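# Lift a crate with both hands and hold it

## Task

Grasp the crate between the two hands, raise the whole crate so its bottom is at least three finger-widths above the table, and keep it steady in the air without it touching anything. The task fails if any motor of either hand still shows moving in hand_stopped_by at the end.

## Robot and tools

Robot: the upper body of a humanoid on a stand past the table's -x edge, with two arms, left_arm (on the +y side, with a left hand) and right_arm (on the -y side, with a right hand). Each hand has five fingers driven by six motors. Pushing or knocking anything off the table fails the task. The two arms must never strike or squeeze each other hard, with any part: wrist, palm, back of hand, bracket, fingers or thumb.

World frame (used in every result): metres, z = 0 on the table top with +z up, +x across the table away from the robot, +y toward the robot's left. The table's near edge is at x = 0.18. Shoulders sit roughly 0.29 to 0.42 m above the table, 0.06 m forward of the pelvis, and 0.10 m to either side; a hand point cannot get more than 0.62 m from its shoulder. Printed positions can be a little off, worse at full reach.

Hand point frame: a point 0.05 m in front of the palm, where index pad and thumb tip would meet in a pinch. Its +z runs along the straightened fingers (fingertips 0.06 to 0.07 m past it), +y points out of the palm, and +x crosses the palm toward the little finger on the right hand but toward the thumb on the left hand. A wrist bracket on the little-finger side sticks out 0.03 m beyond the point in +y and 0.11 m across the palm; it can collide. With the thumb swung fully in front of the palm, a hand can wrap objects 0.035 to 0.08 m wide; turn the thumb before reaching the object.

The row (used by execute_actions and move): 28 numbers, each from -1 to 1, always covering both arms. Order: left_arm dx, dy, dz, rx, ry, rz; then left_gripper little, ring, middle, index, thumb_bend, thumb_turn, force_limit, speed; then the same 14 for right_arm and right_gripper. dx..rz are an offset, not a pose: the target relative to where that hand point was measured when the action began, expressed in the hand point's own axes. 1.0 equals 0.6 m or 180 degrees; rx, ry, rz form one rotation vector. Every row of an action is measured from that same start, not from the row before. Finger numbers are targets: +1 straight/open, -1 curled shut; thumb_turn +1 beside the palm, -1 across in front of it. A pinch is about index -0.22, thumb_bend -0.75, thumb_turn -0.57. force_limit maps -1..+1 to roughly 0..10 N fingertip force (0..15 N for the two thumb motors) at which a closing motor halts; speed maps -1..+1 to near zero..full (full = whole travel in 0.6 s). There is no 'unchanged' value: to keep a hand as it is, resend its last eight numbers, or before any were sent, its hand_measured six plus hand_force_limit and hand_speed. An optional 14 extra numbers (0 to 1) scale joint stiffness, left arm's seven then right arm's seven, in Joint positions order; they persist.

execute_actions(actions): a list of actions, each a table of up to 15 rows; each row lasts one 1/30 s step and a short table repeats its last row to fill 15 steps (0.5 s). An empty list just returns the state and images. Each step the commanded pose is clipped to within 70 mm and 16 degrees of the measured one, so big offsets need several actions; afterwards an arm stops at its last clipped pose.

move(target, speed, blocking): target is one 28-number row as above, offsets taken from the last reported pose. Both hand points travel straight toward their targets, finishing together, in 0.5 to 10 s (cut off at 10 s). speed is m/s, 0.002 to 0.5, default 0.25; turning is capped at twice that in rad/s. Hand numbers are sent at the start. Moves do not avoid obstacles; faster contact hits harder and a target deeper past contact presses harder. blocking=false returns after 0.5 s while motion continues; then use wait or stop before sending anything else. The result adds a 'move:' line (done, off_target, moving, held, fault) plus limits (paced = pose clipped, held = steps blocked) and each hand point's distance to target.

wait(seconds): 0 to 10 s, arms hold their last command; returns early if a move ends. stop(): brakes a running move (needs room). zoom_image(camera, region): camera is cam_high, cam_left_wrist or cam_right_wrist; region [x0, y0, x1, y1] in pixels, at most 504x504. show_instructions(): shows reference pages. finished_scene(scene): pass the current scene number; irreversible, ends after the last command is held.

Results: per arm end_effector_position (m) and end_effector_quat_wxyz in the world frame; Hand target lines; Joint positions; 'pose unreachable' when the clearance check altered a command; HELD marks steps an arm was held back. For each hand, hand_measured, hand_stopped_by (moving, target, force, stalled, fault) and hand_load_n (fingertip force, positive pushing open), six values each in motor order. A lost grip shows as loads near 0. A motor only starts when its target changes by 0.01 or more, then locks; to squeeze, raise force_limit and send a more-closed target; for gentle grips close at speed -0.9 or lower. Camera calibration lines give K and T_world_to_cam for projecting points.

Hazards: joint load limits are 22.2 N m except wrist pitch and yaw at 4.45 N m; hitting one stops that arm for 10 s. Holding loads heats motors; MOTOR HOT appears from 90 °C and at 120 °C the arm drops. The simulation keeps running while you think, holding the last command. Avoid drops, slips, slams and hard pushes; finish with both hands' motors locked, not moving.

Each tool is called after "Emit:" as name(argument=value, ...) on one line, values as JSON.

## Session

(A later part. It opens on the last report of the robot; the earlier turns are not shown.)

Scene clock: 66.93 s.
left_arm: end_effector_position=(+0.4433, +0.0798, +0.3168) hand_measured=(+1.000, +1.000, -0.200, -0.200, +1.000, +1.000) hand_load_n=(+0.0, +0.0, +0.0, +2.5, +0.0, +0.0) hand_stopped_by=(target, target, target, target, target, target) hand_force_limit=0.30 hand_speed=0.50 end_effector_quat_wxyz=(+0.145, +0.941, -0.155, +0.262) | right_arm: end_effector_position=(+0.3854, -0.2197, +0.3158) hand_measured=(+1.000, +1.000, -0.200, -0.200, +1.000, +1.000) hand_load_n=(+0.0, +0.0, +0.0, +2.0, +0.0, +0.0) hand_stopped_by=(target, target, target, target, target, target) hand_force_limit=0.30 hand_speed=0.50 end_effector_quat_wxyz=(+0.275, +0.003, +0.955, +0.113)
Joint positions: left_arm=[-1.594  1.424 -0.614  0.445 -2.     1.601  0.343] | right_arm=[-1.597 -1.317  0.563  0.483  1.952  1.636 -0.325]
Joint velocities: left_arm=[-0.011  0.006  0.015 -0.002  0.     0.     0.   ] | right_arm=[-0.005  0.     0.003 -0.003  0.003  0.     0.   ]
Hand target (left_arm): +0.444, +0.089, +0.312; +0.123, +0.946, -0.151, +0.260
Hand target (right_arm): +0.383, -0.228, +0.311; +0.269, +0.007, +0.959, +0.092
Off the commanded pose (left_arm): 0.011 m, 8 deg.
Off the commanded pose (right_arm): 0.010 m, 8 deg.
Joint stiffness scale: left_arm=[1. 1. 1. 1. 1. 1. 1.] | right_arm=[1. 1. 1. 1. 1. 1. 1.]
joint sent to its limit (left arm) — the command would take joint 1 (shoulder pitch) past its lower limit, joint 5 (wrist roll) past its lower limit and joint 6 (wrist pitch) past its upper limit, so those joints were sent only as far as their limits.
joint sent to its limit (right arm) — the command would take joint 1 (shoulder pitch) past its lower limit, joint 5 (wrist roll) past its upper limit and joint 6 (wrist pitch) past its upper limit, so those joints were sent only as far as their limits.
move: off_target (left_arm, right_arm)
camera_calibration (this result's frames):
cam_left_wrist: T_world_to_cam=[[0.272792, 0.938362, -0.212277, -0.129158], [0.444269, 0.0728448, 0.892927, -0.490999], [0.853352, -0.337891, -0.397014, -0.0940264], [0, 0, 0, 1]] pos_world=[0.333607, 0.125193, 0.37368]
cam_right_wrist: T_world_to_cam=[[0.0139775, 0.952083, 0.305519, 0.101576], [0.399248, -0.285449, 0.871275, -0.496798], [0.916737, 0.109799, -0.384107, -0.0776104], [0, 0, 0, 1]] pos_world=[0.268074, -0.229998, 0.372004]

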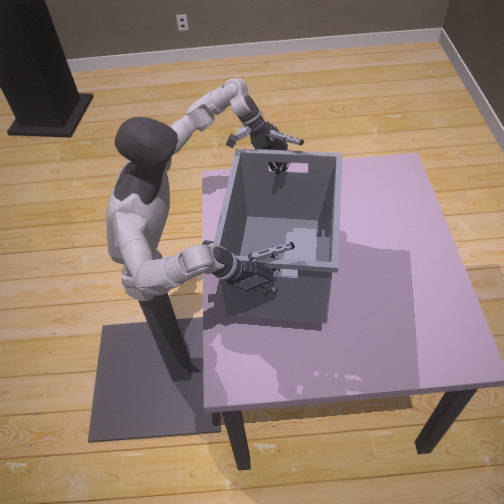

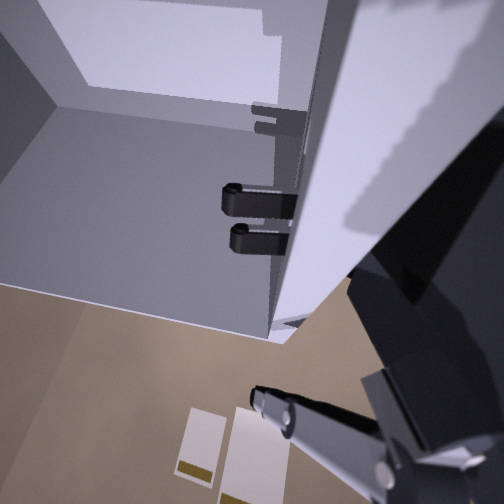

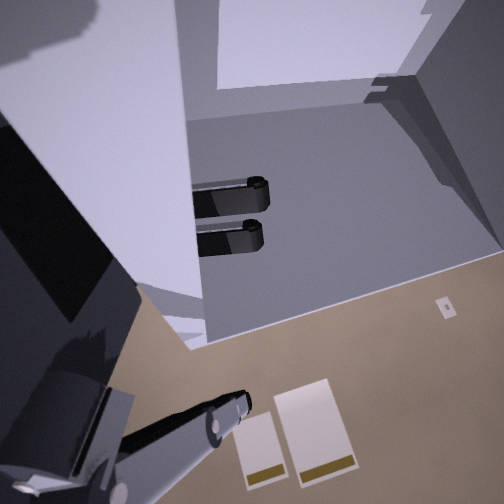

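Emit:
zoom_image(camera="cam_high", region=[150, 100, 450, 400])

Region (150, 100, 450, 400) of cam_high's 504x504 image, scaled by 1.680, with more detail than that image has.

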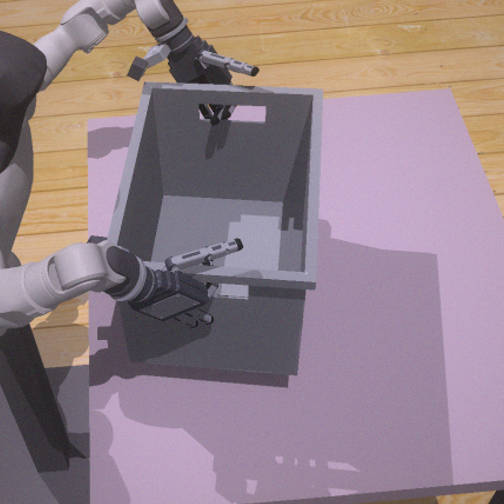

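Emit:
move(target=[0.0359, 0.0, -0.0546, 0, 0, 0, 1, 1, -0.2, -0.2, 1, 1, 0.3, 0.5, -0.035, 0.0, -0.055, 0, 0, 0, 1, 1, -0.2, -0.2, 1, 1, 0.3, 0.5], speed=0.03)

Scene clock: 71.80 s.
left_arm: end_effector_position=(+0.4438, +0.0757, +0.3609) hand_measured=(+1.000, +1.000, -0.200, -0.200, +1.000, +1.000) hand_load_n=(+0.0, +0.0, +0.0, +1.5, +0.0, +0.0) hand_stopped_by=(target, target, target, target, target, target) hand_force_limit=0.30 hand_speed=0.50 end_effector_quat_wxyz=(+0.191, +0.917, -0.151, +0.315) | right_arm: end_effector_position=(+0.3867, -0.2175, +0.3589) hand_measured=(+1.000, +1.000, -0.200, -0.200, +1.000, +1.000) hand_load_n=(+0.0, +0.0, +0.0, +2.0, +0.0, +0.0) hand_stopped_by=(target, target, target, target, target, target) hand_force_limit=0.30 hand_speed=0.50 end_effector_quat_wxyz=(+0.333, +0.006, +0.931, +0.151)
Joint positions: left_arm=[-1.594  1.453 -0.487  0.452 -2.     1.6    0.3  ] | right_arm=[-1.597 -1.35   0.441  0.49   1.952  1.635 -0.28 ]
Joint velocities: left_arm=[ 0.014 -0.005  0.028 -0.005  0.     0.     0.   ] | right_arm=[ 0.     0.008 -0.005 -0.008 -0.005  0.     0.   ]
Hand target (left_arm): +0.446, +0.087, +0.355; +0.165, +0.924, -0.144, +0.314
Hand target (right_arm): +0.385, -0.228, +0.353; +0.328, +0.013, +0.936, +0.127
Off the commanded pose (left_arm): 0.013 m, 8 deg.
Off the commanded pose (right_arm): 0.012 m, 8 deg.
Joint stiffness scale: left_arm=[1. 1. 1. 1. 1. 1. 1.] | right_arm=[1. 1. 1. 1. 1. 1. 1.]
joint sent to its limit (left arm) — the command would take joint 1 (shoulder pitch) past its lower limit, joint 5 (wrist roll) past its lower limit and joint 6 (wrist pitch) past its upper limit, so those joints were sent only as far as their limits.
joint sent to its limit (right arm) — the command would take joint 1 (shoulder pitch) past its lower limit, joint 5 (wrist roll) past its upper limit and joint 6 (wrist pitch) past its upper limit, so those joints were sent only as far as their limits.
move: off_target (left_arm, right_arm)
camera_calibration (this result's frames):
cam_left_wrist: T_world_to_cam=[[0.30443, 0.908155, -0.287363, -0.100733], [0.35709, 0.170872, 0.918308, -0.508183], [0.883068, -0.382175, -0.272275, -0.133205], [0, 0, 0, 1]] pos_world=[0.329762, 0.127408, 0.401453]
cam_right_wrist: T_world_to_cam=[[-0.0312567, 0.925666, 0.377047, 0.0724281], [0.291265, -0.352424, 0.889361, -0.513505], [0.956132, 0.137619, -0.258599, -0.116754], [0, 0, 0, 1]] pos_world=[0.263462, -0.231948, 0.39919]

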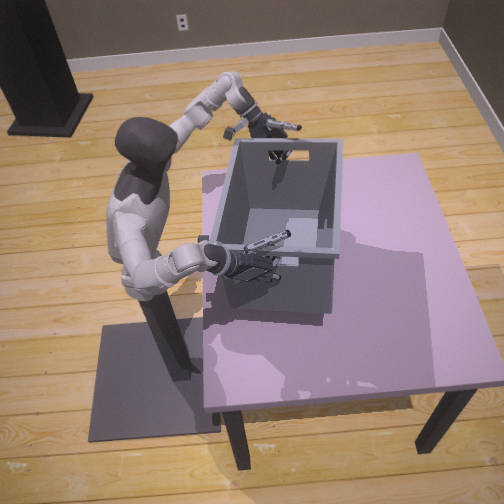

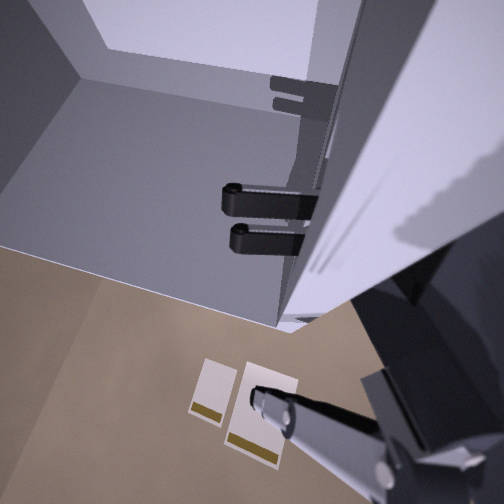

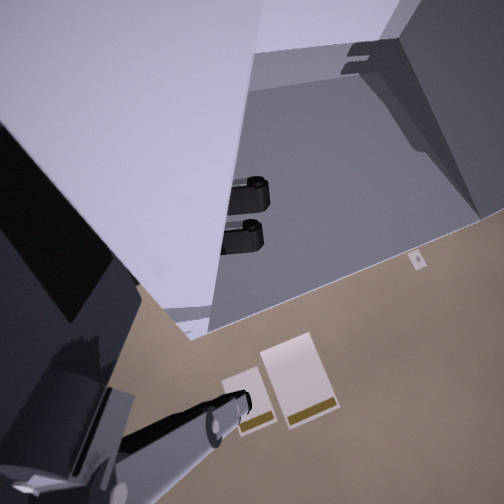

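Emit:
wait(seconds=1)

Scene clock: 73.60 s.
left_arm: end_effector_position=(+0.4438, +0.0757, +0.3609) hand_measured=(+1.000, +1.000, -0.200, -0.200, +1.000, +1.000) hand_load_n=(+0.0, +0.0, +0.0, +1.5, +0.0, +0.0) hand_stopped_by=(target, target, target, target, target, target) hand_force_limit=0.30 hand_speed=0.50 end_effector_quat_wxyz=(+0.191, +0.917, -0.151, +0.315) | right_arm: end_effector_position=(+0.3867, -0.2175, +0.3589) hand_measured=(+1.000, +1.000, -0.200, -0.200, +1.000, +1.000) hand_load_n=(+0.0, +0.0, +0.0, +2.0, +0.0, +0.0) hand_stopped_by=(target, target, target, target, target, target) hand_force_limit=0.30 hand_speed=0.50 end_effector_quat_wxyz=(+0.333, +0.006, +0.931, +0.151)
Joint positions: left_arm=[-1.594  1.453 -0.487  0.452 -2.     1.6    0.3  ] | right_arm=[-1.597 -1.35   0.441  0.49   1.952  1.635 -0.28 ]
Joint velocities: left_arm=[-0.005  0.     0.005 -0.011  0.002  0.     0.   ] | right_arm=[0.    0.002 0.005 0.012 0.006 0.    0.   ]
Hand target (left_arm): +0.446, +0.087, +0.355; +0.165, +0.924, -0.144, +0.314
Hand target (right_arm): +0.385, -0.228, +0.353; +0.328, +0.013, +0.936, +0.127
Off the commanded pose (left_arm): 0.013 m, 8 deg.
Off the commanded pose (right_arm): 0.012 m, 8 deg.
Joint stiffness scale: left_arm=[1. 1. 1. 1. 1. 1. 1.] | right_arm=[1. 1. 1. 1. 1. 1. 1.]
wait: 1.00 s; at rest from the start
camera_calibration (this result's frames):
cam_left_wrist: T_world_to_cam=[[0.304435, 0.908154, -0.287359, -0.100736], [0.357089, 0.170867, 0.918309, -0.508182], [0.883067, -0.382178, -0.272274, -0.133204], [0, 0, 0, 1]] pos_world=[0.329762, 0.127407, 0.401453]
cam_right_wrist: T_world_to_cam=[[-0.0312572, 0.925667, 0.377046, 0.0724287], [0.291265, -0.352423, 0.889361, -0.513505], [0.956132, 0.137619, -0.258599, -0.116753], [0, 0, 0, 1]] pos_world=[0.263462, -0.231948, 0.39919]

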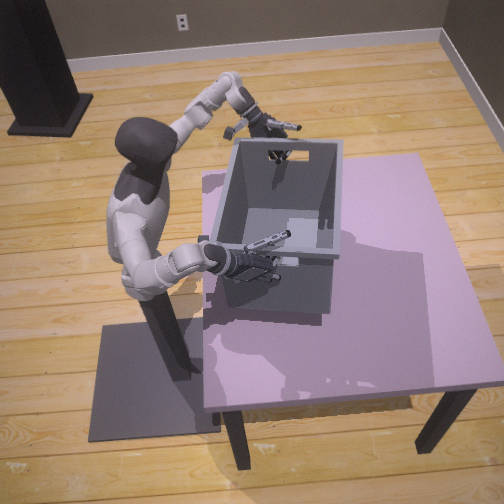

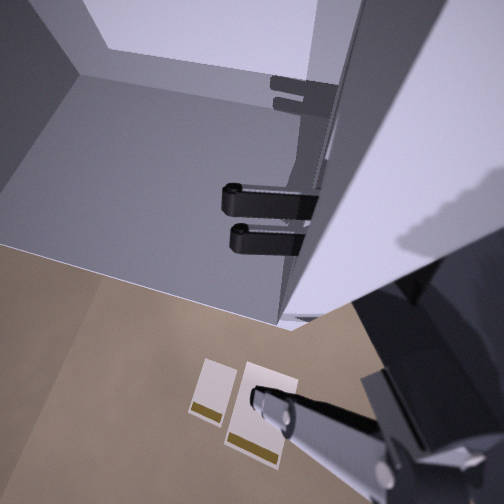

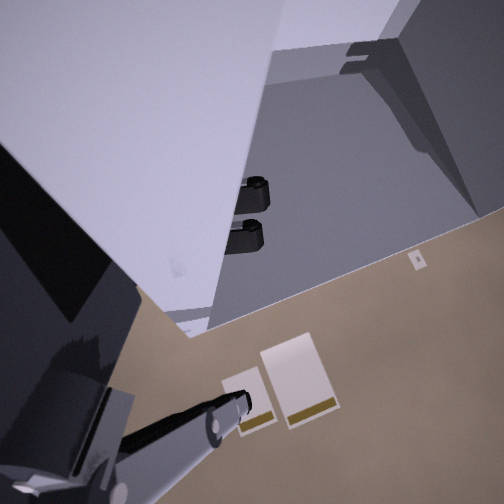

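Emit:
finished_scene(scene=2)

The scene is finished: the task was done.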